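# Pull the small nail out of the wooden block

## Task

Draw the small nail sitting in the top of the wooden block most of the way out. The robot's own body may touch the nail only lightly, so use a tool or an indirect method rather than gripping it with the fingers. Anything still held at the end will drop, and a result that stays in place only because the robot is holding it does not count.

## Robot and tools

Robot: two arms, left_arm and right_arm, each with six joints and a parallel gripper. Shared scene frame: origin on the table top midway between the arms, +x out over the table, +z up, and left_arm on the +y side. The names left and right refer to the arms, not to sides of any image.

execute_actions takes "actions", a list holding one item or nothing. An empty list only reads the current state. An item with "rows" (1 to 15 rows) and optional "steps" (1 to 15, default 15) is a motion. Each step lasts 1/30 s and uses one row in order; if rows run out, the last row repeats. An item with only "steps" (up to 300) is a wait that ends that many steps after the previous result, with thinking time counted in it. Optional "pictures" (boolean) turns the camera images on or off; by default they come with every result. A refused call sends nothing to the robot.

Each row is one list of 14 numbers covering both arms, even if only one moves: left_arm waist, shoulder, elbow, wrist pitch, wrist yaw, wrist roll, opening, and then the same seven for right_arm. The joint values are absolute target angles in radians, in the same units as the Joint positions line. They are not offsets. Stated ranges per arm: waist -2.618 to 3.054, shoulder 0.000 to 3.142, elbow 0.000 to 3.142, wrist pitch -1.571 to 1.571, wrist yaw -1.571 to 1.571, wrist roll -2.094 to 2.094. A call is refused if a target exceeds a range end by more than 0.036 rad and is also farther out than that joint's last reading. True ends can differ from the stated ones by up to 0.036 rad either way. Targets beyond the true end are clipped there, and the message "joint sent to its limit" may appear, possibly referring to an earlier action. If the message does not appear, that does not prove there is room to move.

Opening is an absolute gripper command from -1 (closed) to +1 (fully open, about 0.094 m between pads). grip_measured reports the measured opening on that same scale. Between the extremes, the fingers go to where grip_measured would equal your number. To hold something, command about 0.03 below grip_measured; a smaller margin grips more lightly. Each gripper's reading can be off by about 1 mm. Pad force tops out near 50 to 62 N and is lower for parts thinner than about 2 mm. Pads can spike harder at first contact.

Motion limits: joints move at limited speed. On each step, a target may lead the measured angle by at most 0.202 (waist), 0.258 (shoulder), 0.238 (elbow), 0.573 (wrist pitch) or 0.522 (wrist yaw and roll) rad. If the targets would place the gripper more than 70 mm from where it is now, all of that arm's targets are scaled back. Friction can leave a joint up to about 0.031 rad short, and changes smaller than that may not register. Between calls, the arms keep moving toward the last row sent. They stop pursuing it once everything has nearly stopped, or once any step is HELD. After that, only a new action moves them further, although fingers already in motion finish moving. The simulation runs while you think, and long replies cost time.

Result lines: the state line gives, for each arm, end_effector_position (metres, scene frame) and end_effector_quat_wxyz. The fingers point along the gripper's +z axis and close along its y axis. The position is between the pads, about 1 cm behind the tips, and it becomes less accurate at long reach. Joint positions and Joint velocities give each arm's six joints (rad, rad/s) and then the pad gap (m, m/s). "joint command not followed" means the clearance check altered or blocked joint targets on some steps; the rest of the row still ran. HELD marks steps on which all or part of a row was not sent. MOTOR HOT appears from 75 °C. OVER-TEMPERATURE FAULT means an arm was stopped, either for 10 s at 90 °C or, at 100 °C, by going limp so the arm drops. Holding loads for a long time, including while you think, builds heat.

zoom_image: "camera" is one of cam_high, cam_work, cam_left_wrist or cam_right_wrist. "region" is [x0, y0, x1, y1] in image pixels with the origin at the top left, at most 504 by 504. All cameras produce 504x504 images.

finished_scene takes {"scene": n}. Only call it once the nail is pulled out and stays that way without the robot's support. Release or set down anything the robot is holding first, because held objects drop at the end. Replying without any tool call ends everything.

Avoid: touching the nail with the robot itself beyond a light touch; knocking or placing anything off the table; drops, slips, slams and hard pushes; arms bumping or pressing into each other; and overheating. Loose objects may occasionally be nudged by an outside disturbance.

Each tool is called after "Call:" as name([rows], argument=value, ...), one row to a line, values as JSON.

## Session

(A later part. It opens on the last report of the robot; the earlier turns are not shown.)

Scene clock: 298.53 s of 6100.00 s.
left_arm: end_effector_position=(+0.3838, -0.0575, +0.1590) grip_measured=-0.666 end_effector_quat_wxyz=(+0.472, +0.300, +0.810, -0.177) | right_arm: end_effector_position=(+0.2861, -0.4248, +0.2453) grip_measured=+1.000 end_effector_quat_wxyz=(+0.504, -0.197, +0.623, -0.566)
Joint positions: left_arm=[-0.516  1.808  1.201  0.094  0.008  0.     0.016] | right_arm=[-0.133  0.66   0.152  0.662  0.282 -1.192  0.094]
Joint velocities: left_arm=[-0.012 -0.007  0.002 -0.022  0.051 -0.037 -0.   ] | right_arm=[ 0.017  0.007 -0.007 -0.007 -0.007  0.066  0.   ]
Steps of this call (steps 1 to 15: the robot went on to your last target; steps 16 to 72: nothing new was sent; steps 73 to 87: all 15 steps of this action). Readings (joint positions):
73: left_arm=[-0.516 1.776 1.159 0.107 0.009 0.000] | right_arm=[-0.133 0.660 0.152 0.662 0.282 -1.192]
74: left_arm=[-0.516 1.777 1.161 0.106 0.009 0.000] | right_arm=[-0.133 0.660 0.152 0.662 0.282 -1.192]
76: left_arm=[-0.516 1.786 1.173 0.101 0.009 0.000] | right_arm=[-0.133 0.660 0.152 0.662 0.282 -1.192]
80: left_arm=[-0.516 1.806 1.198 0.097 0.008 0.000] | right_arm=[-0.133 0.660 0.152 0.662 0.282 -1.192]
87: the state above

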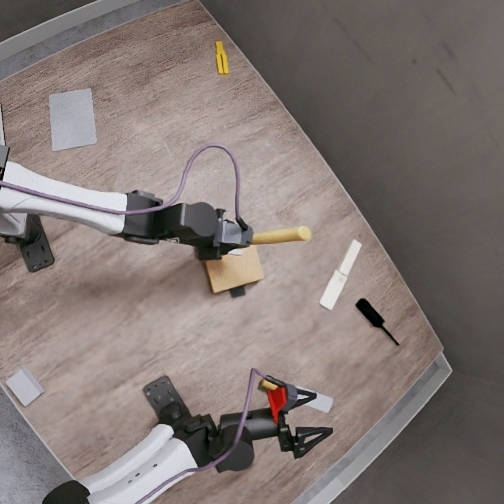

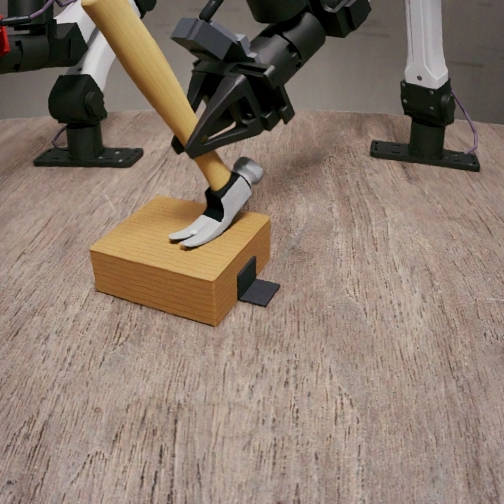

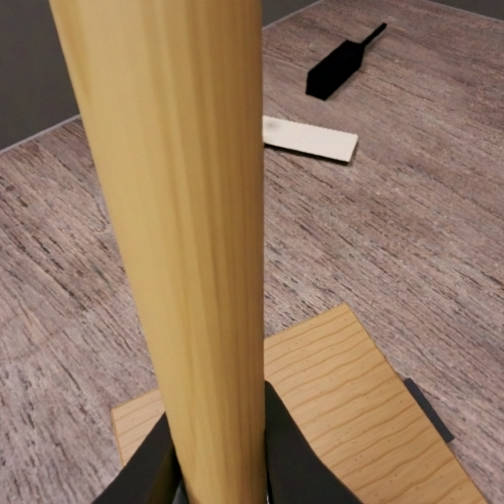

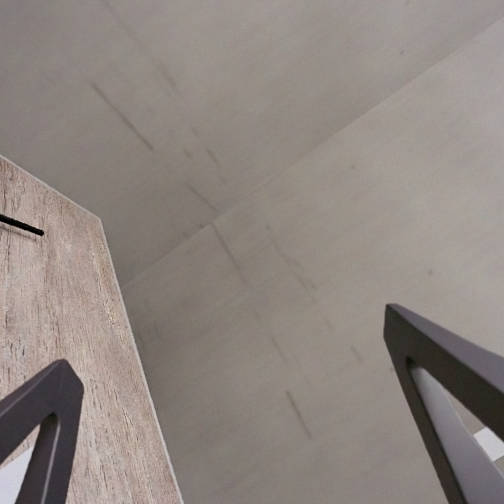

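Call:
execute_actions([
  {"rows":[[-0.513,1.817,1.251,0.158,0.02,0,-0.71,-0.133,0.66,0.152,0.662,0.282,-1.192,1],[-0.513,1.824,1.259,0.156,0.02,0,-0.71,-0.133,0.66,0.152,0.662,0.282,-1.192,1],[-0.513,1.831,1.268,0.154,0.02,0,-0.71,-0.133,0.66,0.152,0.662,0.282,-1.192,1],[-0.513,1.838,1.277,0.152,0.02,0,-0.71,-0.133,0.66,0.152,0.662,0.282,-1.192,1],[-0.513,1.845,1.286,0.15,0.02,0,-0.71,-0.133,0.66,0.152,0.662,0.282,-1.192,1],[-0.513,1.852,1.295,0.15,0.02,0,-0.71,-0.133,0.66,0.152,0.662,0.282,-1.192,1]],"steps":15},
])

Call:
zoom_image(camera="cam_work", region=[140, 130, 290, 280])

Scene clock: 300.57 s of 6100.00 s.
left_arm: end_effector_position=(+0.3923, -0.0647, +0.1586) grip_measured=-0.668 end_effector_quat_wxyz=(+0.472, +0.300, +0.810, -0.177) | right_arm: end_effector_position=(+0.2861, -0.4248, +0.2453) grip_measured=+1.000 end_effector_quat_wxyz=(+0.504, -0.197, +0.623, -0.566)
Joint positions: left_arm=[-0.516  1.848  1.253  0.08   0.008  0.     0.016] | right_arm=[-0.133  0.66   0.152  0.662  0.282 -1.192  0.094]
Joint velocities: left_arm=[ 0.012 -0.012 -0.007 -0.037  0.007 -0.051 -0.   ] | right_arm=[ 0.002  0.002  0.002  0.022 -0.022 -0.095  0.   ]
Steps of this call (steps 1 to 15: the robot went on to your last target; steps 16 to 46: nothing new was sent; steps 47 to 61: all 15 steps of this action). Readings (joint positions):
47: left_arm=[-0.516 1.808 1.201 0.093 0.008 0.000] | right_arm=[-0.133 0.660 0.152 0.662 0.282 -1.192]
48: left_arm=[-0.516 1.809 1.204 0.091 0.008 0.000] | right_arm=[-0.133 0.660 0.152 0.662 0.282 -1.192]
50: left_arm=[-0.516 1.820 1.218 0.085 0.008 0.000] | right_arm=[-0.133 0.660 0.152 0.662 0.282 -1.192]
54: left_arm=[-0.516 1.846 1.249 0.082 0.008 0.000] | right_arm=[-0.133 0.660 0.152 0.662 0.282 -1.192]
61: the state above

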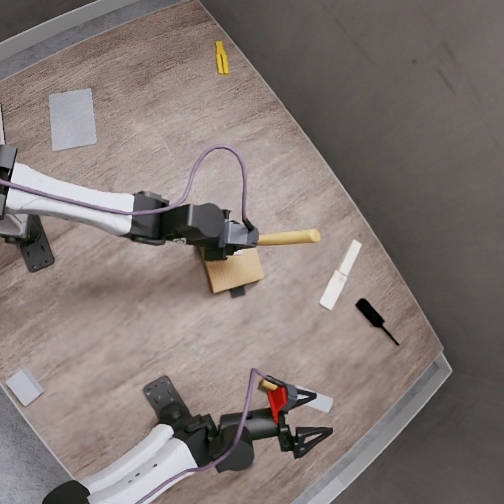

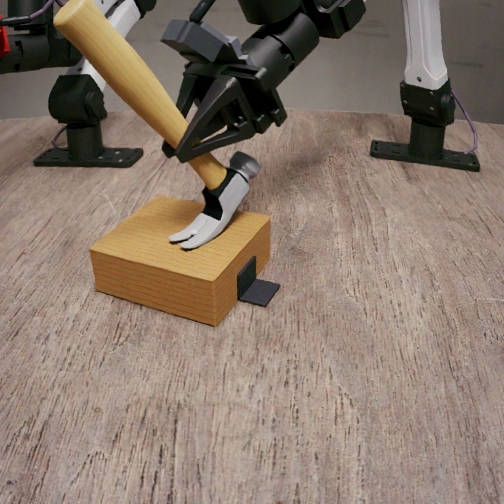

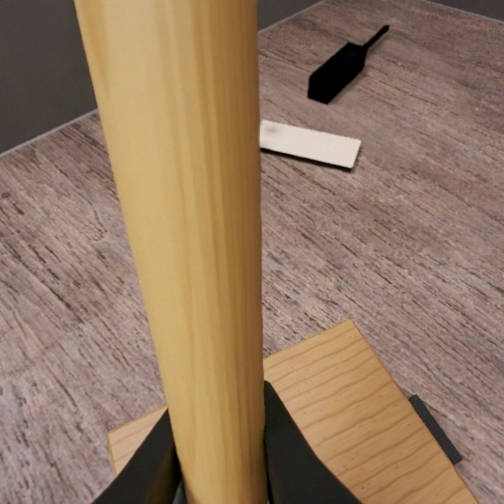

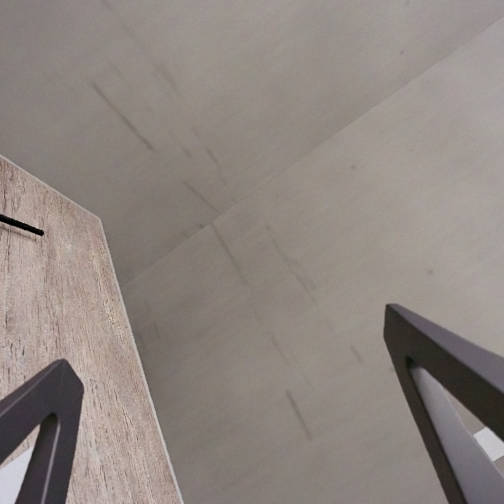

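Region (140, 130, 290, 280) of cam_work's 504x504 image, scaled by 3.360, with more detail than that image has.

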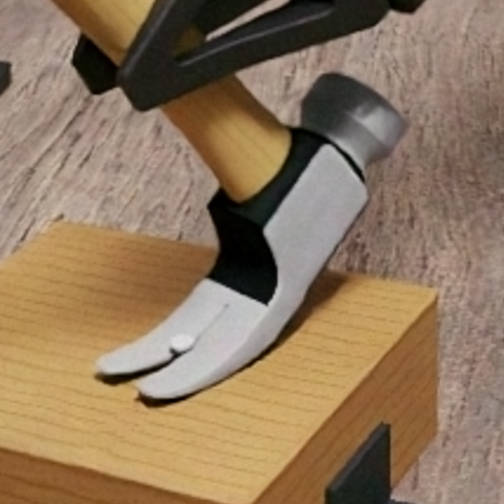

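Call:
execute_actions([
  {"rows":[[-0.513,1.845,1.25,0.15,0.02,0,-0.71,-0.133,0.66,0.152,0.662,0.282,-1.192,1],[-0.513,1.841,1.24,0.158,0.02,0,-0.71,-0.133,0.66,0.152,0.662,0.282,-1.192,1],[-0.513,1.837,1.23,0.166,0.02,0,-0.71,-0.133,0.66,0.152,0.662,0.282,-1.192,1],[-0.513,1.833,1.22,0.174,0.02,0,-0.71,-0.133,0.66,0.152,0.662,0.282,-1.192,1],[-0.513,1.829,1.21,0.182,0.02,0,-0.71,-0.133,0.66,0.152,0.662,0.282,-1.192,1],[-0.513,1.825,1.2,0.19,0.02,0,-0.71,-0.133,0.66,0.152,0.662,0.282,-1.192,1],[-0.513,1.821,1.19,0.198,0.02,0,-0.71,-0.133,0.66,0.152,0.662,0.282,-1.192,1],[-0.513,1.817,1.18,0.206,0.02,0,-0.71,-0.133,0.66,0.152,0.662,0.282,-1.192,1],[-0.513,1.813,1.17,0.214,0.02,0,-0.71,-0.133,0.66,0.152,0.662,0.282,-1.192,1],[-0.513,1.809,1.16,0.222,0.02,0,-0.71,-0.133,0.66,0.152,0.662,0.282,-1.192,1],[-0.513,1.805,1.15,0.231,0.02,0,-0.71,-0.133,0.66,0.152,0.662,0.282,-1.192,1],[-0.513,1.8,1.14,0.24,0.02,0,-0.71,-0.133,0.66,0.152,0.662,0.282,-1.192,1]],"steps":15},
], pictures=false)

Call:
execute_actions([
  {"steps":6},
])

Call:
zoom_image(camera="cam_work", region=[140, 130, 290, 280])

Scene clock: 308.43 s of 6100.00 s.
left_arm: end_effector_position=(+0.3859, -0.0593, +0.1581) grip_measured=-0.668 end_effector_quat_wxyz=(+0.491, +0.296, +0.798, -0.184) | right_arm: end_effector_position=(+0.2861, -0.4248, +0.2453) grip_measured=+1.000 end_effector_quat_wxyz=(+0.504, -0.197, +0.623, -0.566)
Joint positions: left_arm=[-0.516  1.815  1.162  0.187  0.008  0.     0.016] | right_arm=[-0.133  0.66   0.152  0.662  0.282 -1.192  0.094]
Joint velocities: left_arm=[-0.012 -0.002 -0.046  0.183  0.022 -0.007 -0.   ] | right_arm=[-0.007 -0.012 -0.007 -0.051 -0.051 -0.022  0.   ]
Steps of this call (steps 1 to 15: the robot went on to your last target; steps 16 to 90: nothing new was sent; then 4.37 s passed at rest; steps 91 to 105: all 15 steps of this action). Readings (joint positions):
91: left_arm=[-0.516 1.848 1.253 0.080 0.008 0.000] | right_arm=[-0.133 0.660 0.152 0.662 0.282 -1.192]
92: left_arm=[-0.516 1.848 1.253 0.080 0.008 0.000] | right_arm=[-0.133 0.660 0.152 0.662 0.282 -1.192]
94: left_arm=[-0.516 1.848 1.246 0.088 0.008 0.000] | right_arm=[-0.133 0.660 0.152 0.662 0.282 -1.192]
98: left_arm=[-0.516 1.835 1.215 0.124 0.008 0.000] | right_arm=[-0.133 0.660 0.152 0.662 0.282 -1.192]
105: the state above

Scene clock: 308.63 s of 6100.00 s.
left_arm: end_effector_position=(+0.3860, -0.0594, +0.1582) grip_measured=-0.668 end_effector_quat_wxyz=(+0.493, +0.295, +0.797, -0.185) | right_arm: end_effector_position=(+0.2861, -0.4248, +0.2453) grip_measured=+1.000 end_effector_quat_wxyz=(+0.504, -0.197, +0.623, -0.566)
Joint positions: left_arm=[-0.516  1.815  1.158  0.196  0.008  0.     0.016] | right_arm=[-0.133  0.66   0.152  0.662  0.282 -1.192  0.094]
Joint velocities: left_arm=[-0.012  0.007  0.002  0.051  0.051 -0.051  0.   ] | right_arm=[ 0.002 -0.012  0.012 -0.037  0.022 -0.022  0.   ]
Steps of this call (steps 1 to 6: the robot went on to your last target). Readings (joint positions):
1: left_arm=[-0.516 1.815 1.160 0.191 0.008 0.000] | right_arm=[-0.133 0.660 0.152 0.662 0.282 -1.192]
2: left_arm=[-0.516 1.815 1.159 0.193 0.008 0.000] | right_arm=[-0.133 0.660 0.152 0.662 0.282 -1.192]
4: left_arm=[-0.516 1.815 1.158 0.194 0.008 0.000] | right_arm=[-0.133 0.660 0.152 0.662 0.282 -1.192]
6: the state above

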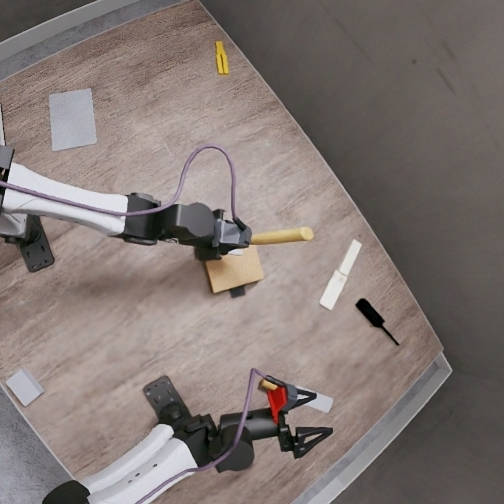

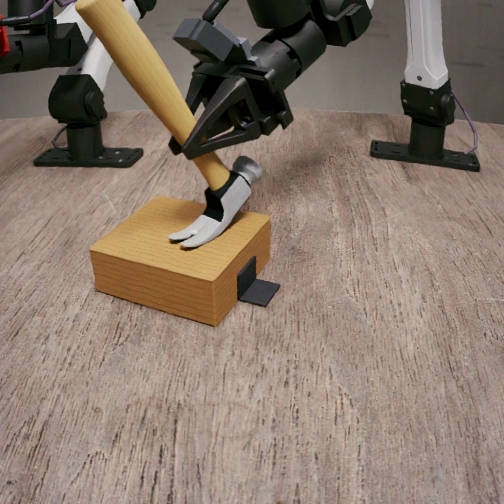

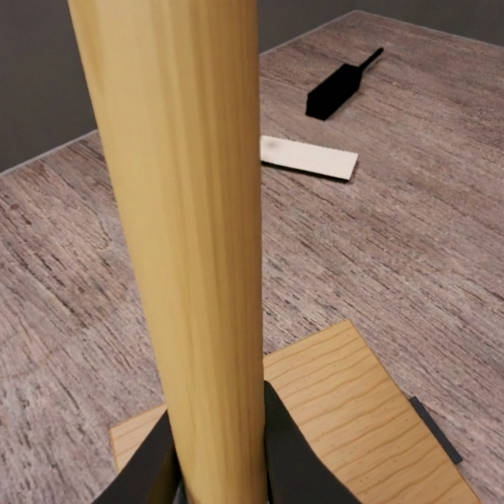

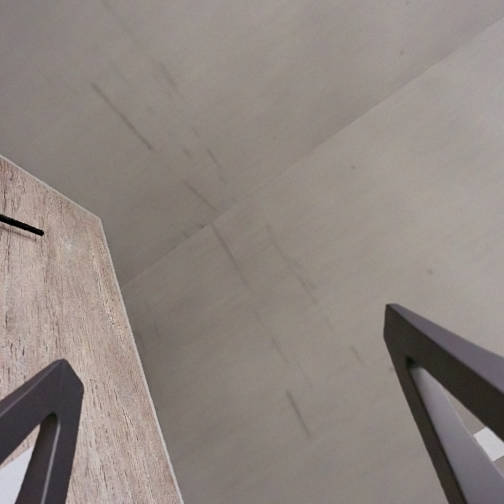

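Region (140, 130, 290, 280) of cam_work's 504x504 image, scaled by 3.360, with more detail than that image has.

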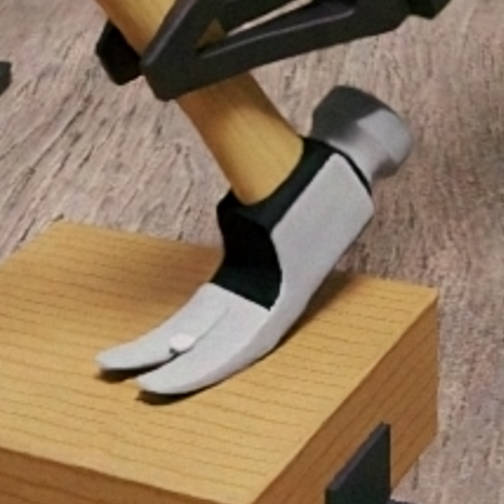

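Call:
execute_actions([
  {"rows":[[-0.513,1.797,1.132,0.25,0.02,0,-0.71,-0.133,0.66,0.152,0.662,0.282,-1.192,1],[-0.513,1.794,1.124,0.26,0.02,0,-0.71,-0.133,0.66,0.152,0.662,0.282,-1.192,1],[-0.513,1.791,1.116,0.27,0.02,0,-0.71,-0.133,0.66,0.152,0.662,0.282,-1.192,1],[-0.513,1.788,1.108,0.28,0.02,0,-0.71,-0.133,0.66,0.152,0.662,0.282,-1.192,1],[-0.513,1.785,1.1,0.29,0.02,0,-0.71,-0.133,0.66,0.152,0.662,0.282,-1.192,1],[-0.513,1.782,1.092,0.3,0.02,0,-0.71,-0.133,0.66,0.152,0.662,0.282,-1.192,1],[-0.513,1.779,1.084,0.31,0.02,0,-0.71,-0.133,0.66,0.152,0.662,0.282,-1.192,1],[-0.513,1.776,1.076,0.32,0.02,0,-0.71,-0.133,0.66,0.152,0.662,0.282,-1.192,1],[-0.513,1.773,1.068,0.33,0.02,0,-0.71,-0.133,0.66,0.152,0.662,0.282,-1.192,1],[-0.513,1.77,1.059,0.34,0.02,0,-0.71,-0.133,0.66,0.152,0.662,0.282,-1.192,1],[-0.513,1.768,1.05,0.35,0.02,0,-0.71,-0.133,0.66,0.152,0.662,0.282,-1.192,1]],"steps":15},
])

Call:
zoom_image(camera="cam_work", region=[140, 130, 290, 280])

Scene clock: 312.13 s of 6100.00 s.
left_arm: end_effector_position=(+0.3795, -0.0539, +0.1585) grip_measured=-0.668 end_effector_quat_wxyz=(+0.514, +0.291, +0.784, -0.193) | right_arm: end_effector_position=(+0.2861, -0.4248, +0.2453) grip_measured=+1.000 end_effector_quat_wxyz=(+0.504, -0.197, +0.623, -0.566)
Joint positions: left_arm=[-0.516  1.785  1.07   0.306  0.008  0.     0.016] | right_arm=[-0.133  0.66   0.152  0.662  0.282 -1.192  0.094]
Joint velocities: left_arm=[ 0.007  0.007 -0.037  0.037 -0.095  0.007  0.001] | right_arm=[ 0.007 -0.022  0.012 -0.022 -0.081 -0.007  0.   ]
Steps of this call (steps 1 to 15: the robot went on to your last target; steps 16 to 90: nothing new was sent; steps 91 to 105: all 15 steps of this action). Readings (joint positions):
91: left_arm=[-0.516 1.815 1.157 0.196 0.008 0.000] | right_arm=[-0.133 0.660 0.152 0.662 0.282 -1.192]
92: left_arm=[-0.516 1.815 1.155 0.200 0.008 0.000] | right_arm=[-0.133 0.660 0.152 0.662 0.282 -1.192]
94: left_arm=[-0.516 1.809 1.141 0.215 0.008 0.000] | right_arm=[-0.133 0.660 0.152 0.662 0.282 -1.192]
98: left_arm=[-0.516 1.797 1.110 0.252 0.008 0.000] | right_arm=[-0.133 0.660 0.152 0.662 0.282 -1.192]
105: the state above

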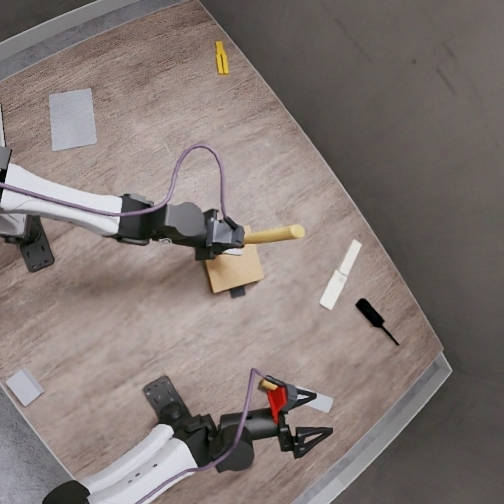

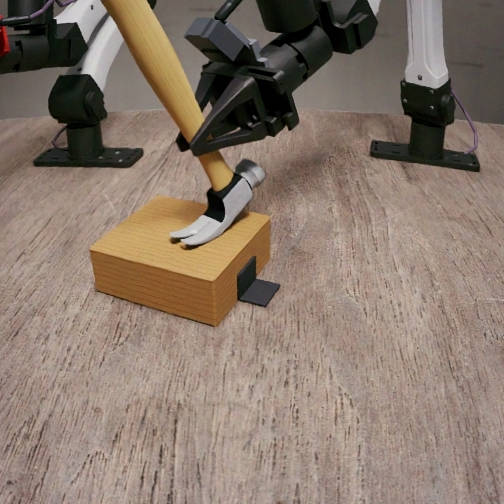

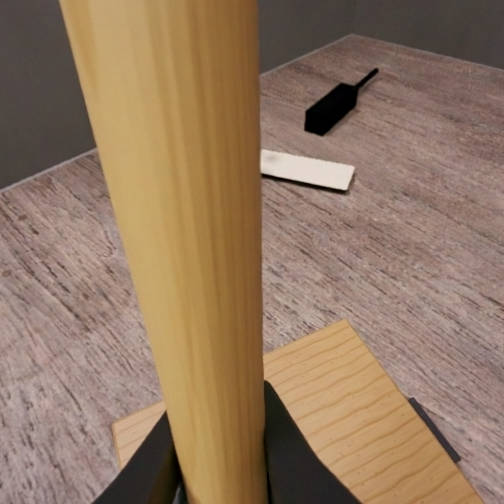

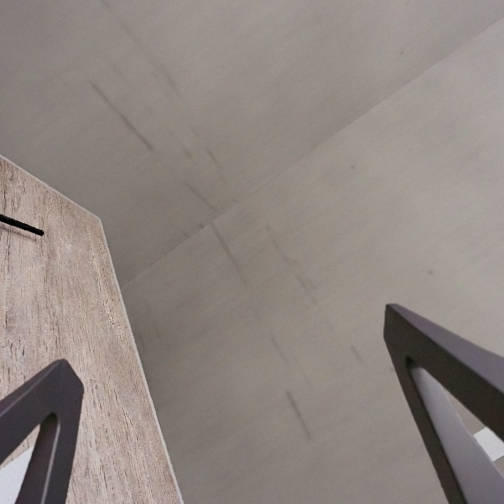

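Region (140, 130, 290, 280) of cam_work's 504x504 image, scaled by 3.360, with more detail than that image has.

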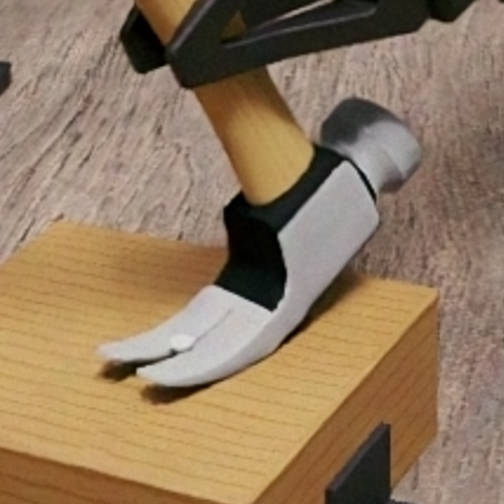

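Call:
execute_actions([
  {"rows":[[-0.513,1.766,1.043,0.359,0.02,0,-0.71,-0.133,0.66,0.152,0.662,0.282,-1.192,1],[-0.513,1.764,1.036,0.368,0.02,0,-0.71,-0.133,0.66,0.152,0.662,0.282,-1.192,1],[-0.513,1.762,1.029,0.377,0.02,0,-0.71,-0.133,0.66,0.152,0.662,0.282,-1.192,1],[-0.513,1.76,1.022,0.386,0.02,0,-0.71,-0.133,0.66,0.152,0.662,0.282,-1.192,1],[-0.513,1.758,1.015,0.395,0.02,0,-0.71,-0.133,0.66,0.152,0.662,0.282,-1.192,1],[-0.513,1.756,1.008,0.404,0.02,0,-0.71,-0.133,0.66,0.152,0.662,0.282,-1.192,1],[-0.513,1.754,1.001,0.413,0.02,0,-0.71,-0.133,0.66,0.152,0.662,0.282,-1.192,1],[-0.513,1.752,0.994,0.422,0.02,0,-0.71,-0.133,0.66,0.152,0.662,0.282,-1.192,1],[-0.513,1.75,0.986,0.432,0.02,0,-0.71,-0.133,0.66,0.152,0.662,0.282,-1.192,1],[-0.513,1.748,0.978,0.443,0.02,0,-0.71,-0.133,0.66,0.152,0.662,0.282,-1.192,1],[-0.513,1.745,0.97,0.455,0.02,0,-0.71,-0.133,0.66,0.152,0.662,0.282,-1.192,1]],"steps":15},
])

Call:
zoom_image(camera="cam_work", region=[140, 130, 290, 280])

Scene clock: 315.83 s of 6100.00 s.
left_arm: end_effector_position=(+0.3755, -0.0504, +0.1591) grip_measured=-0.668 end_effector_quat_wxyz=(+0.536, +0.285, +0.769, -0.200) | right_arm: end_effector_position=(+0.2861, -0.4248, +0.2453) grip_measured=+1.000 end_effector_quat_wxyz=(+0.504, -0.197, +0.623, -0.566)
Joint positions: left_arm=[-0.516  1.772  0.999  0.42   0.008  0.     0.016] | right_arm=[-0.133  0.66   0.152  0.662  0.282 -1.192  0.094]
Joint velocities: left_arm=[-0.007 -0.007 -0.017  0.051 -0.066 -0.007  0.001] | right_arm=[-0.002  0.012 -0.017  0.022 -0.066  0.022  0.   ]
Steps of this call (steps 1 to 15: the robot went on to your last target; steps 16 to 90: nothing new was sent; then 0.20 s passed at rest; steps 91 to 105: all 15 steps of this action). Readings (joint positions):
91: left_arm=[-0.516 1.785 1.068 0.312 0.008 0.000] | right_arm=[-0.133 0.660 0.152 0.662 0.282 -1.192]
92: left_arm=[-0.516 1.785 1.066 0.315 0.008 0.000] | right_arm=[-0.133 0.660 0.152 0.662 0.282 -1.192]
94: left_arm=[-0.516 1.781 1.054 0.329 0.008 0.000] | right_arm=[-0.133 0.660 0.152 0.662 0.282 -1.192]
98: left_arm=[-0.516 1.772 1.027 0.363 0.008 0.000] | right_arm=[-0.133 0.660 0.152 0.662 0.282 -1.192]
105: the state above

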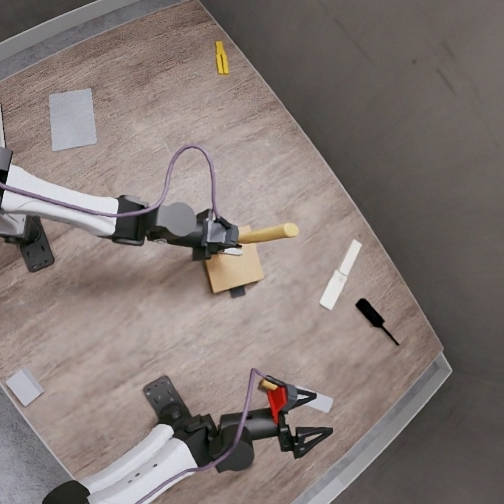

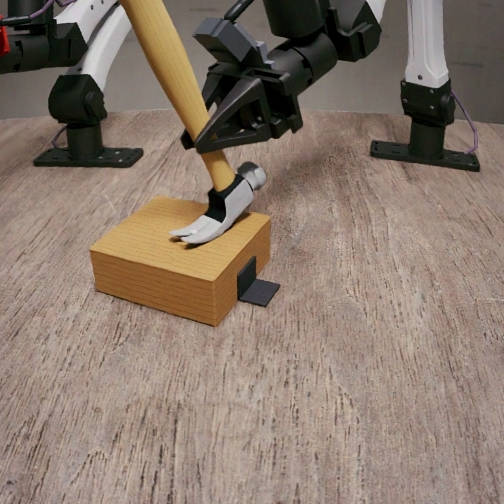

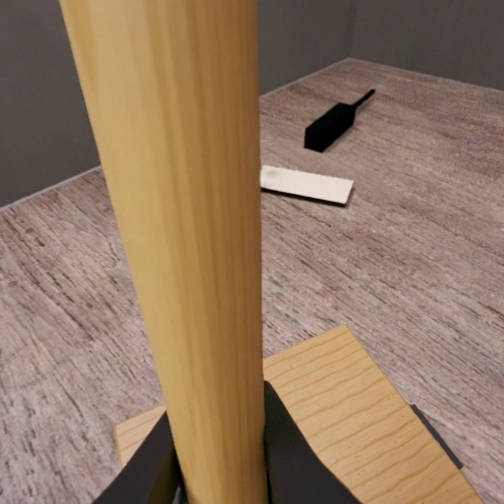

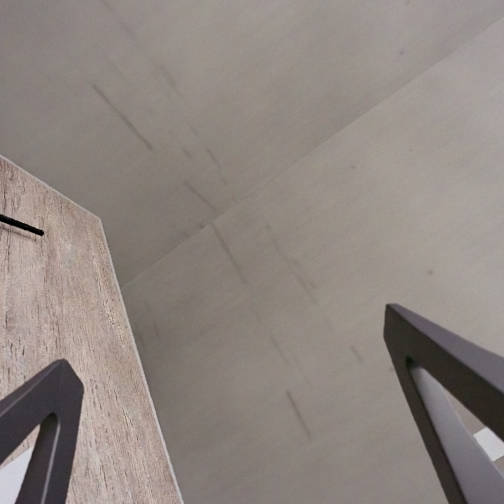

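Region (140, 130, 290, 280) of cam_work's 504x504 image, scaled by 3.360, with more detail than that image has.

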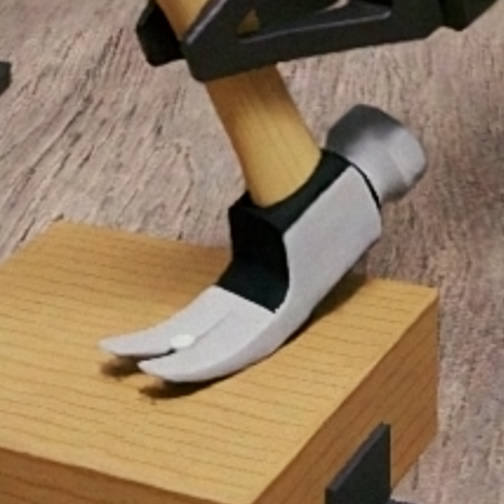

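Call:
execute_actions([
  {"rows":[[-0.513,1.743,0.964,0.463,0.02,0,-0.71,-0.133,0.66,0.152,0.662,0.282,-1.192,1],[-0.513,1.741,0.958,0.471,0.02,0,-0.71,-0.133,0.66,0.152,0.662,0.282,-1.192,1],[-0.513,1.739,0.952,0.479,0.02,0,-0.71,-0.133,0.66,0.152,0.662,0.282,-1.192,1],[-0.513,1.737,0.946,0.487,0.02,0,-0.71,-0.133,0.66,0.152,0.662,0.282,-1.192,1],[-0.513,1.735,0.94,0.495,0.02,0,-0.71,-0.133,0.66,0.152,0.662,0.282,-1.192,1],[-0.513,1.733,0.934,0.503,0.02,0,-0.71,-0.133,0.66,0.152,0.662,0.282,-1.192,1],[-0.513,1.731,0.928,0.511,0.02,0,-0.71,-0.133,0.66,0.152,0.662,0.282,-1.192,1],[-0.513,1.73,0.921,0.52,0.02,0,-0.71,-0.133,0.66,0.152,0.662,0.282,-1.192,1],[-0.513,1.728,0.914,0.528,0.02,0,-0.71,-0.133,0.66,0.152,0.662,0.282,-1.192,1],[-0.513,1.727,0.907,0.537,0.02,0,-0.71,-0.133,0.66,0.152,0.662,0.282,-1.192,1],[-0.513,1.725,0.9,0.545,0.02,0,-0.71,-0.133,0.66,0.152,0.662,0.282,-1.192,1]],"steps":15},
])

Call:
zoom_image(camera="cam_work", region=[140, 130, 290, 280])

Scene clock: 319.40 s of 6100.00 s.
left_arm: end_effector_position=(+0.3744, -0.0495, +0.1601) grip_measured=-0.668 end_effector_quat_wxyz=(+0.555, +0.280, +0.755, -0.207) | right_arm: end_effector_position=(+0.2861, -0.4248, +0.2453) grip_measured=+1.000 end_effector_quat_wxyz=(+0.504, -0.197, +0.623, -0.566)
Joint positions: left_arm=[-0.516  1.776  0.955  0.518  0.008  0.     0.016] | right_arm=[-0.133  0.66   0.152  0.662  0.282 -1.192  0.094]
Joint velocities: left_arm=[-0.007  0.007  0.002  0.037 -0.007  0.037  0.   ] | right_arm=[-0.002 -0.007 -0.012  0.022 -0.081 -0.125  0.   ]
Steps of this call (steps 1 to 15: the robot went on to your last target; steps 16 to 90: nothing new was sent; then 0.07 s passed at rest; steps 91 to 105: all 15 steps of this action). Readings (joint positions):
91: left_arm=[-0.516 1.772 0.997 0.424 0.008 0.000] | right_arm=[-0.133 0.660 0.152 0.662 0.282 -1.192]
92: left_arm=[-0.516 1.772 0.995 0.426 0.008 0.000] | right_arm=[-0.133 0.660 0.152 0.662 0.282 -1.192]
94: left_arm=[-0.516 1.772 0.988 0.441 0.008 0.000] | right_arm=[-0.133 0.660 0.152 0.662 0.282 -1.192]
98: left_arm=[-0.516 1.772 0.972 0.473 0.008 0.000] | right_arm=[-0.133 0.660 0.152 0.662 0.282 -1.192]
105: the state above

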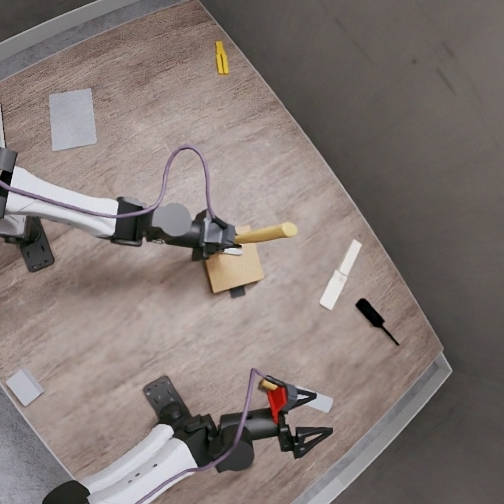

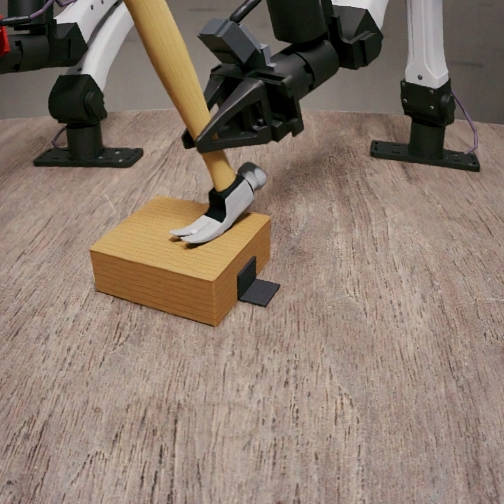

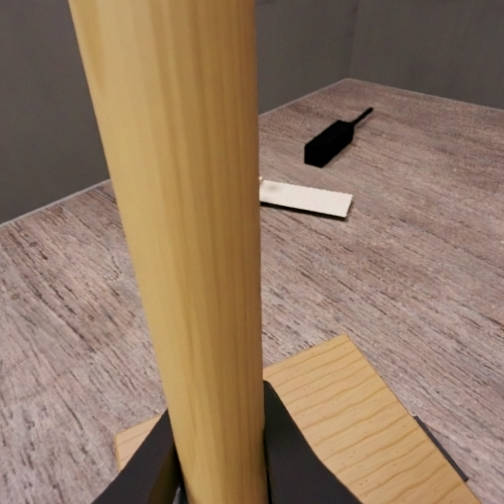

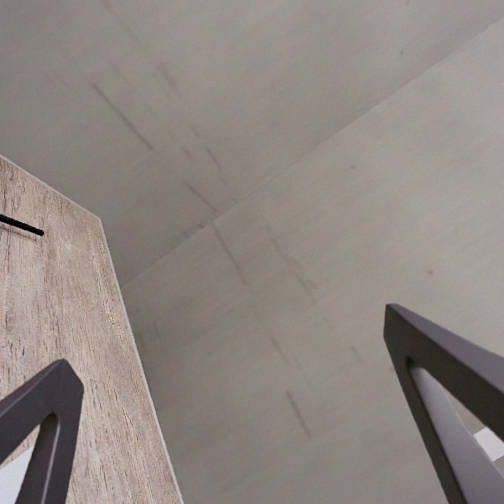

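Region (140, 130, 290, 280) of cam_work's 504x504 image, scaled by 3.360, with more detail than that image has.

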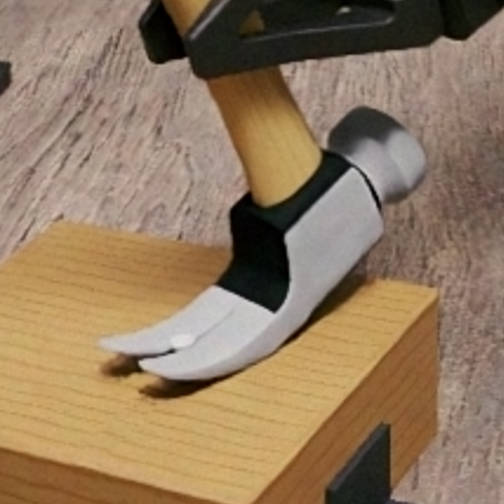

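Call:
execute_actions([
  {"rows":[[-0.513,1.725,0.894,0.547,0.02,0,-0.71,-0.133,0.66,0.152,0.662,0.282,-1.192,1],[-0.513,1.725,0.888,0.55,0.02,0,-0.71,-0.133,0.66,0.152,0.662,0.282,-1.192,1],[-0.513,1.725,0.882,0.553,0.02,0,-0.71,-0.133,0.66,0.152,0.662,0.282,-1.192,1],[-0.513,1.725,0.876,0.556,0.02,0,-0.71,-0.133,0.66,0.152,0.662,0.282,-1.192,1],[-0.513,1.725,0.87,0.559,0.02,0,-0.71,-0.133,0.66,0.152,0.662,0.282,-1.192,1],[-0.513,1.725,0.864,0.562,0.02,0,-0.71,-0.133,0.66,0.152,0.662,0.282,-1.192,1],[-0.513,1.725,0.858,0.565,0.02,0,-0.71,-0.133,0.66,0.152,0.662,0.282,-1.192,1],[-0.513,1.725,0.852,0.568,0.02,0,-0.71,-0.133,0.66,0.152,0.662,0.282,-1.192,1],[-0.513,1.725,0.846,0.571,0.02,0,-0.71,-0.133,0.66,0.152,0.662,0.282,-1.192,1],[-0.513,1.725,0.84,0.575,0.02,0,-0.71,-0.133,0.66,0.152,0.662,0.282,-1.192,1]],"steps":15},
])

Call:
zoom_image(camera="cam_work", region=[140, 130, 290, 280])

Scene clock: 324.23 s of 6100.00 s.
left_arm: end_effector_position=(+0.3739, -0.0490, +0.1595) grip_measured=-0.668 end_effector_quat_wxyz=(+0.568, +0.277, +0.746, -0.212) | right_arm: end_effector_position=(+0.2861, -0.4248, +0.2453) grip_measured=+1.000 end_effector_quat_wxyz=(+0.504, -0.197, +0.623, -0.566)
Joint positions: left_arm=[-0.516  1.786  0.925  0.592  0.008  0.     0.016] | right_arm=[-0.133  0.66   0.152  0.662  0.282 -1.192  0.094]
Joint velocities: left_arm=[ 0.002 -0.002 -0.007  0.051 -0.081 -0.022 -0.   ] | right_arm=[ 0.017 -0.012  0.002 -0.022 -0.022  0.037  0.   ]
Steps of this call (steps 1 to 15: the robot went on to your last target; steps 16 to 90: nothing new was sent; then 1.33 s passed at rest; steps 91 to 105: all 15 steps of this action). Readings (joint positions):
91: left_arm=[-0.516 1.776 0.953 0.522 0.008 0.000] | right_arm=[-0.133 0.660 0.152 0.662 0.282 -1.192]
92: left_arm=[-0.516 1.776 0.952 0.524 0.008 0.000] | right_arm=[-0.133 0.660 0.152 0.662 0.282 -1.192]
94: left_arm=[-0.516 1.778 0.947 0.534 0.008 0.000] | right_arm=[-0.133 0.660 0.152 0.662 0.282 -1.192]
98: left_arm=[-0.516 1.781 0.936 0.562 0.008 0.000] | right_arm=[-0.133 0.660 0.152 0.662 0.282 -1.192]
105: the state above

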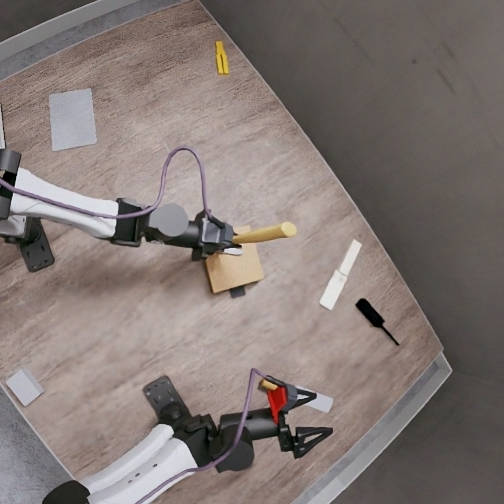

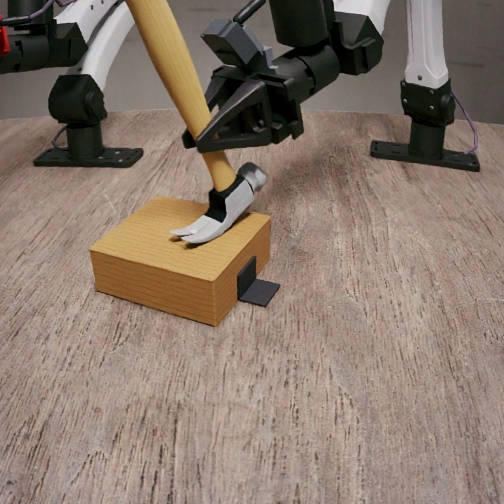

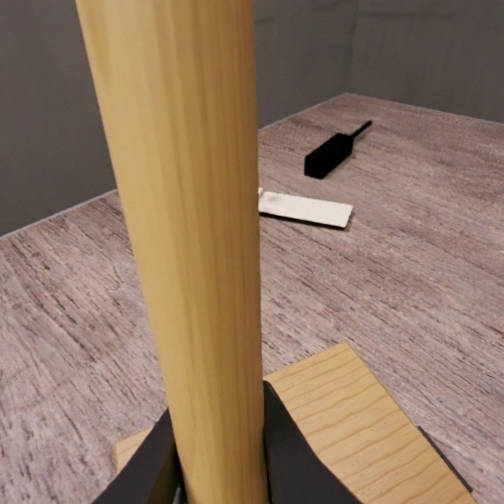

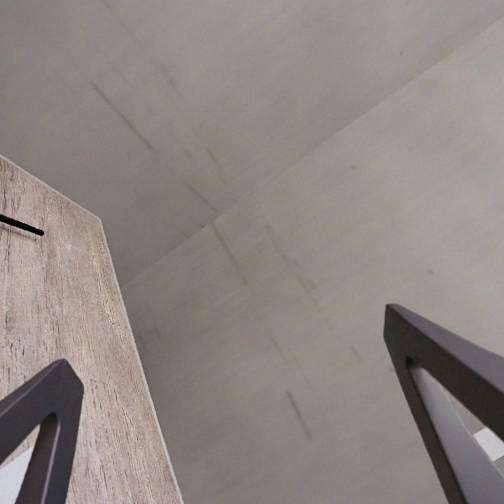

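Region (140, 130, 290, 280) of cam_work's 504x504 image, scaled by 3.360, with more detail than that image has.

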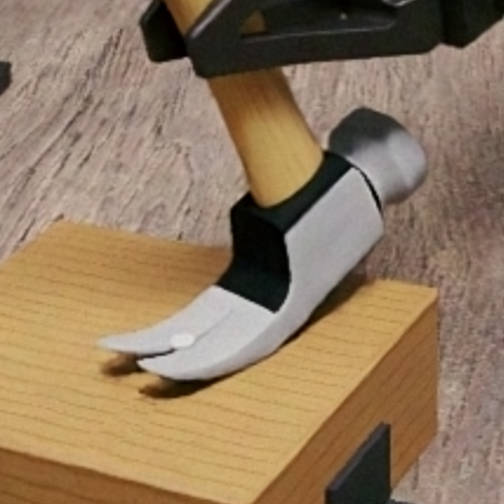

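Call:
execute_actions([
  {"rows":[[-0.513,1.724,0.836,0.572,0.02,0,-0.71,-0.133,0.66,0.152,0.662,0.282,-1.192,1],[-0.513,1.723,0.832,0.569,0.02,0,-0.71,-0.133,0.66,0.152,0.662,0.282,-1.192,1],[-0.513,1.722,0.828,0.566,0.02,0,-0.71,-0.133,0.66,0.152,0.662,0.282,-1.192,1],[-0.513,1.721,0.824,0.563,0.02,0,-0.71,-0.133,0.66,0.152,0.662,0.282,-1.192,1],[-0.513,1.72,0.82,0.56,0.02,0,-0.71,-0.133,0.66,0.152,0.662,0.282,-1.192,1],[-0.513,1.719,0.816,0.557,0.02,0,-0.71,-0.133,0.66,0.152,0.662,0.282,-1.192,1],[-0.513,1.718,0.812,0.554,0.02,0,-0.71,-0.133,0.66,0.152,0.662,0.282,-1.192,1],[-0.513,1.717,0.808,0.552,0.02,0,-0.71,-0.133,0.66,0.152,0.662,0.282,-1.192,1],[-0.513,1.716,0.804,0.551,0.02,0,-0.71,-0.133,0.66,0.152,0.662,0.282,-1.192,1],[-0.513,1.715,0.8,0.55,0.02,0,-0.71,-0.133,0.66,0.152,0.662,0.282,-1.192,1]],"steps":15},
])

Call:
zoom_image(camera="cam_work", region=[140, 130, 290, 280])

Scene clock: 333.00 s of 6100.00 s.
left_arm: end_effector_position=(+0.3728, -0.0481, +0.1588) grip_measured=-0.668 end_effector_quat_wxyz=(+0.571, +0.276, +0.743, -0.213) | right_arm: end_effector_position=(+0.2861, -0.4248, +0.2453) grip_measured=+1.000 end_effector_quat_wxyz=(+0.504, -0.197, +0.623, -0.566)
Joint positions: left_arm=[-0.516  1.786  0.911  0.614  0.008  0.     0.016] | right_arm=[-0.133  0.66   0.152  0.662  0.282 -1.192  0.094]
Joint velocities: left_arm=[ 0.012  0.002  0.017 -0.022  0.007 -0.022 -0.001] | right_arm=[ 0.002  0.007 -0.002 -0.007 -0.037 -0.007  0.   ]
Steps of this call (steps 1 to 15: the robot went on to your last target; steps 16 to 90: nothing new was sent; then 5.27 s passed at rest; steps 91 to 105: all 15 steps of this action). Readings (joint positions):
91: left_arm=[-0.516 1.786 0.924 0.593 0.008 0.000] | right_arm=[-0.133 0.660 0.152 0.662 0.282 -1.192]
92: left_arm=[-0.516 1.786 0.924 0.593 0.008 0.000] | right_arm=[-0.133 0.660 0.152 0.662 0.282 -1.192]
94: left_arm=[-0.516 1.786 0.922 0.597 0.008 0.000] | right_arm=[-0.133 0.660 0.152 0.662 0.282 -1.192]
98: left_arm=[-0.516 1.786 0.916 0.605 0.008 0.000] | right_arm=[-0.133 0.660 0.152 0.662 0.282 -1.192]
105: the state above

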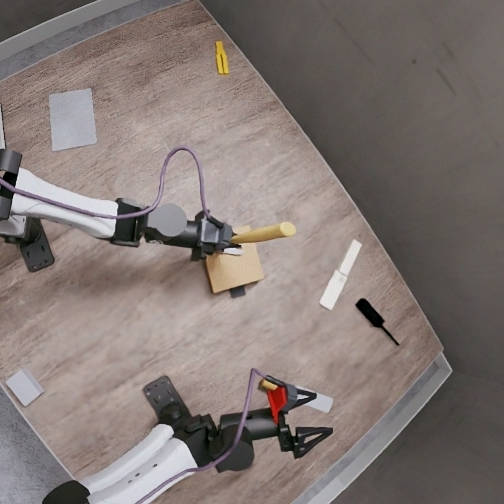

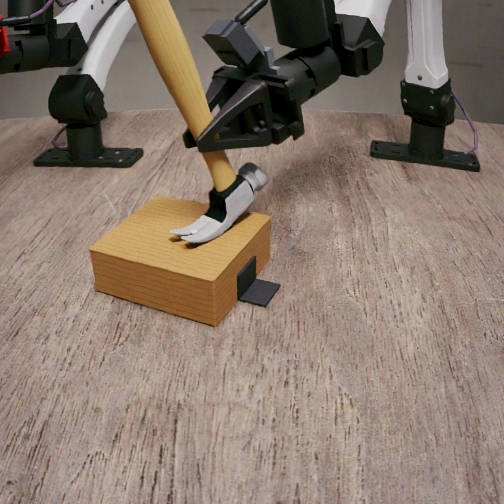

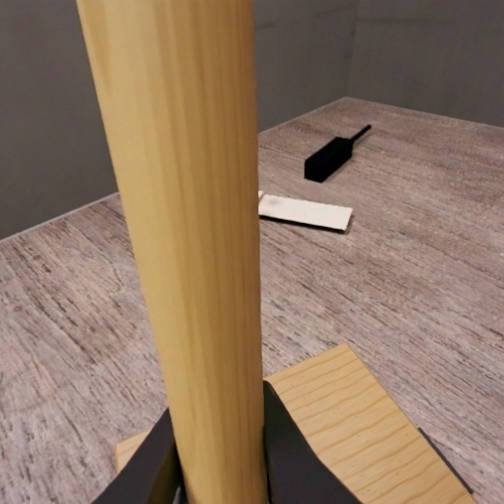

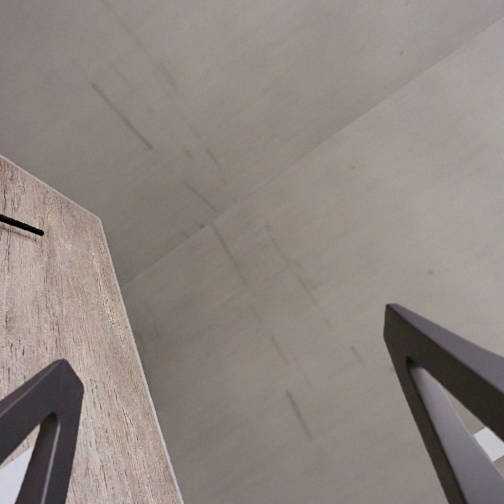

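Region (140, 130, 290, 280) of cam_work's 504x504 image, scaled by 3.360, with more detail than that image has.

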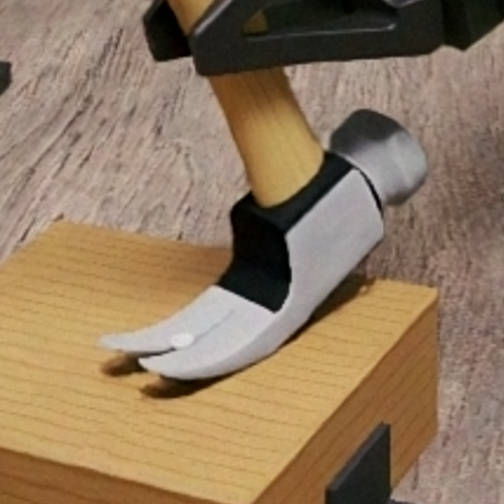

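Call:
execute_actions([
  {"rows":[[-0.513,1.713,0.796,0.545,0.02,0,-0.71,-0.133,0.66,0.152,0.662,0.282,-1.192,1],[-0.513,1.711,0.792,0.54,0.02,0,-0.71,-0.133,0.66,0.152,0.662,0.282,-1.192,1],[-0.513,1.709,0.788,0.535,0.02,0,-0.71,-0.133,0.66,0.152,0.662,0.282,-1.192,1],[-0.513,1.707,0.784,0.53,0.02,0,-0.71,-0.133,0.66,0.152,0.662,0.282,-1.192,1],[-0.513,1.705,0.78,0.525,0.02,0,-0.71,-0.133,0.66,0.152,0.662,0.282,-1.192,1],[-0.513,1.703,0.776,0.52,0.02,0,-0.71,-0.133,0.66,0.152,0.662,0.282,-1.192,1],[-0.513,1.701,0.772,0.515,0.02,0,-0.71,-0.133,0.66,0.152,0.662,0.282,-1.192,1],[-0.513,1.699,0.768,0.51,0.02,0,-0.71,-0.133,0.66,0.152,0.662,0.282,-1.192,1],[-0.513,1.697,0.764,0.505,0.02,0,-0.71,-0.133,0.66,0.152,0.662,0.282,-1.192,1],[-0.513,1.695,0.76,0.5,0.02,0,-0.71,-0.133,0.66,0.152,0.662,0.282,-1.192,1]],"steps":15},
])

Call:
zoom_image(camera="cam_work", region=[140, 130, 290, 280])

Scene clock: 337.83 s of 6100.00 s.
left_arm: end_effector_position=(+0.3707, -0.0463, +0.1576) grip_measured=-0.668 end_effector_quat_wxyz=(+0.573, +0.275, +0.742, -0.214) | right_arm: end_effector_position=(+0.2861, -0.4248, +0.2453) grip_measured=+1.000 end_effector_quat_wxyz=(+0.504, -0.197, +0.623, -0.566)
Joint positions: left_arm=[-0.516  1.782  0.894  0.633  0.008  0.     0.016] | right_arm=[-0.133  0.66   0.152  0.662  0.282 -1.192  0.094]
Joint velocities: left_arm=[ 0.002 -0.012 -0.007 -0.051 -0.066 -0.037  0.001] | right_arm=[ 0.002 -0.017 -0.012 -0.007 -0.037  0.022  0.   ]
MOTOR HOT: a motor of the left arm reached 75 °C. Now the hottest motor of the left arm, joint 2 (shoulder), reports 76 °C. The controller's stop level is 90 °C. To cool a motor, set the load down, stop pushing, or move to a pose that needs little force.
Steps of this call (steps 1 to 15: the robot went on to your last target; steps 16 to 90: nothing new was sent; then 1.33 s passed at rest; steps 91 to 105: all 15 steps of this action). Readings (joint positions):
91: left_arm=[-0.516 1.786 0.911 0.615 0.008 0.000] | right_arm=[-0.133 0.660 0.152 0.662 0.282 -1.192]
92: left_arm=[-0.516 1.786 0.911 0.615 0.008 0.000] | right_arm=[-0.133 0.660 0.152 0.662 0.282 -1.192]
94: left_arm=[-0.516 1.786 0.908 0.618 0.008 0.000] | right_arm=[-0.133 0.660 0.152 0.662 0.282 -1.192]
98: left_arm=[-0.516 1.786 0.901 0.629 0.008 0.000] | right_arm=[-0.133 0.660 0.152 0.662 0.282 -1.192]
105: the state above

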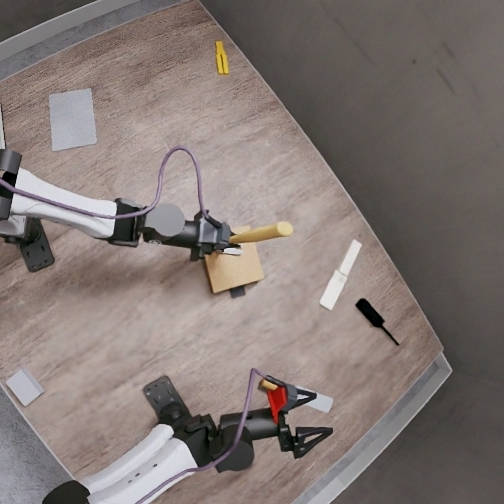

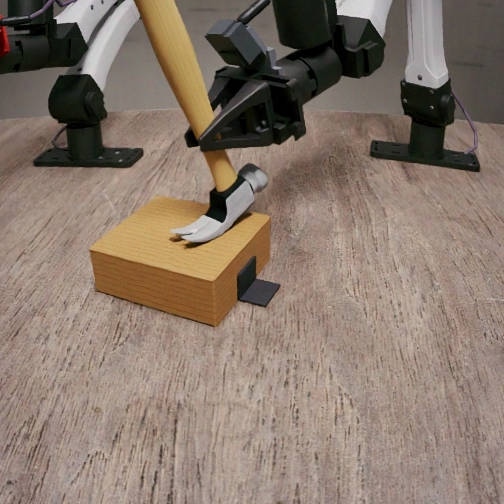

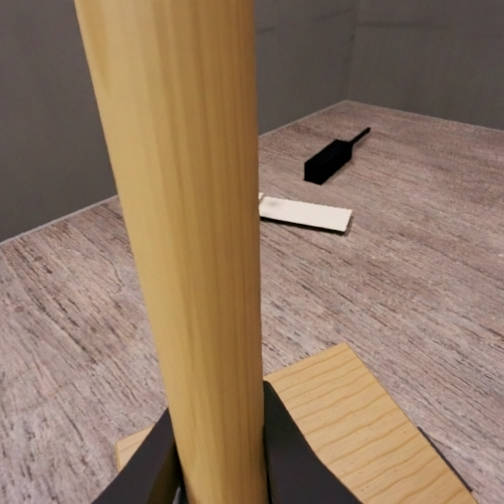

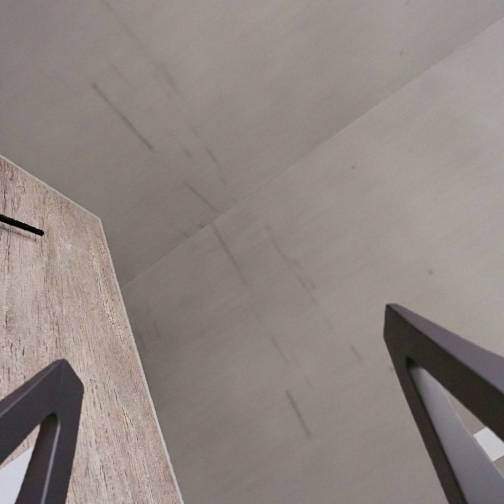

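Region (140, 130, 290, 280) of cam_work's 504x504 image, scaled by 3.360, with more detail than that image has.

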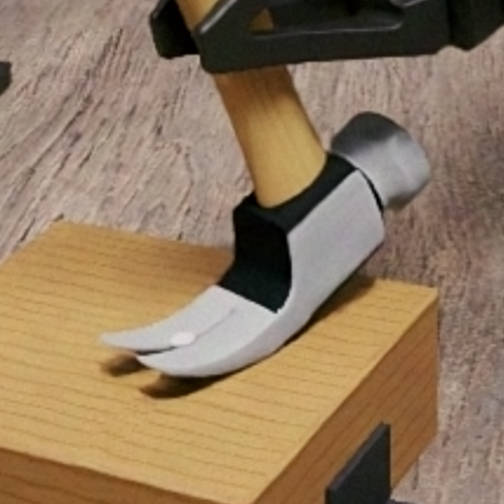

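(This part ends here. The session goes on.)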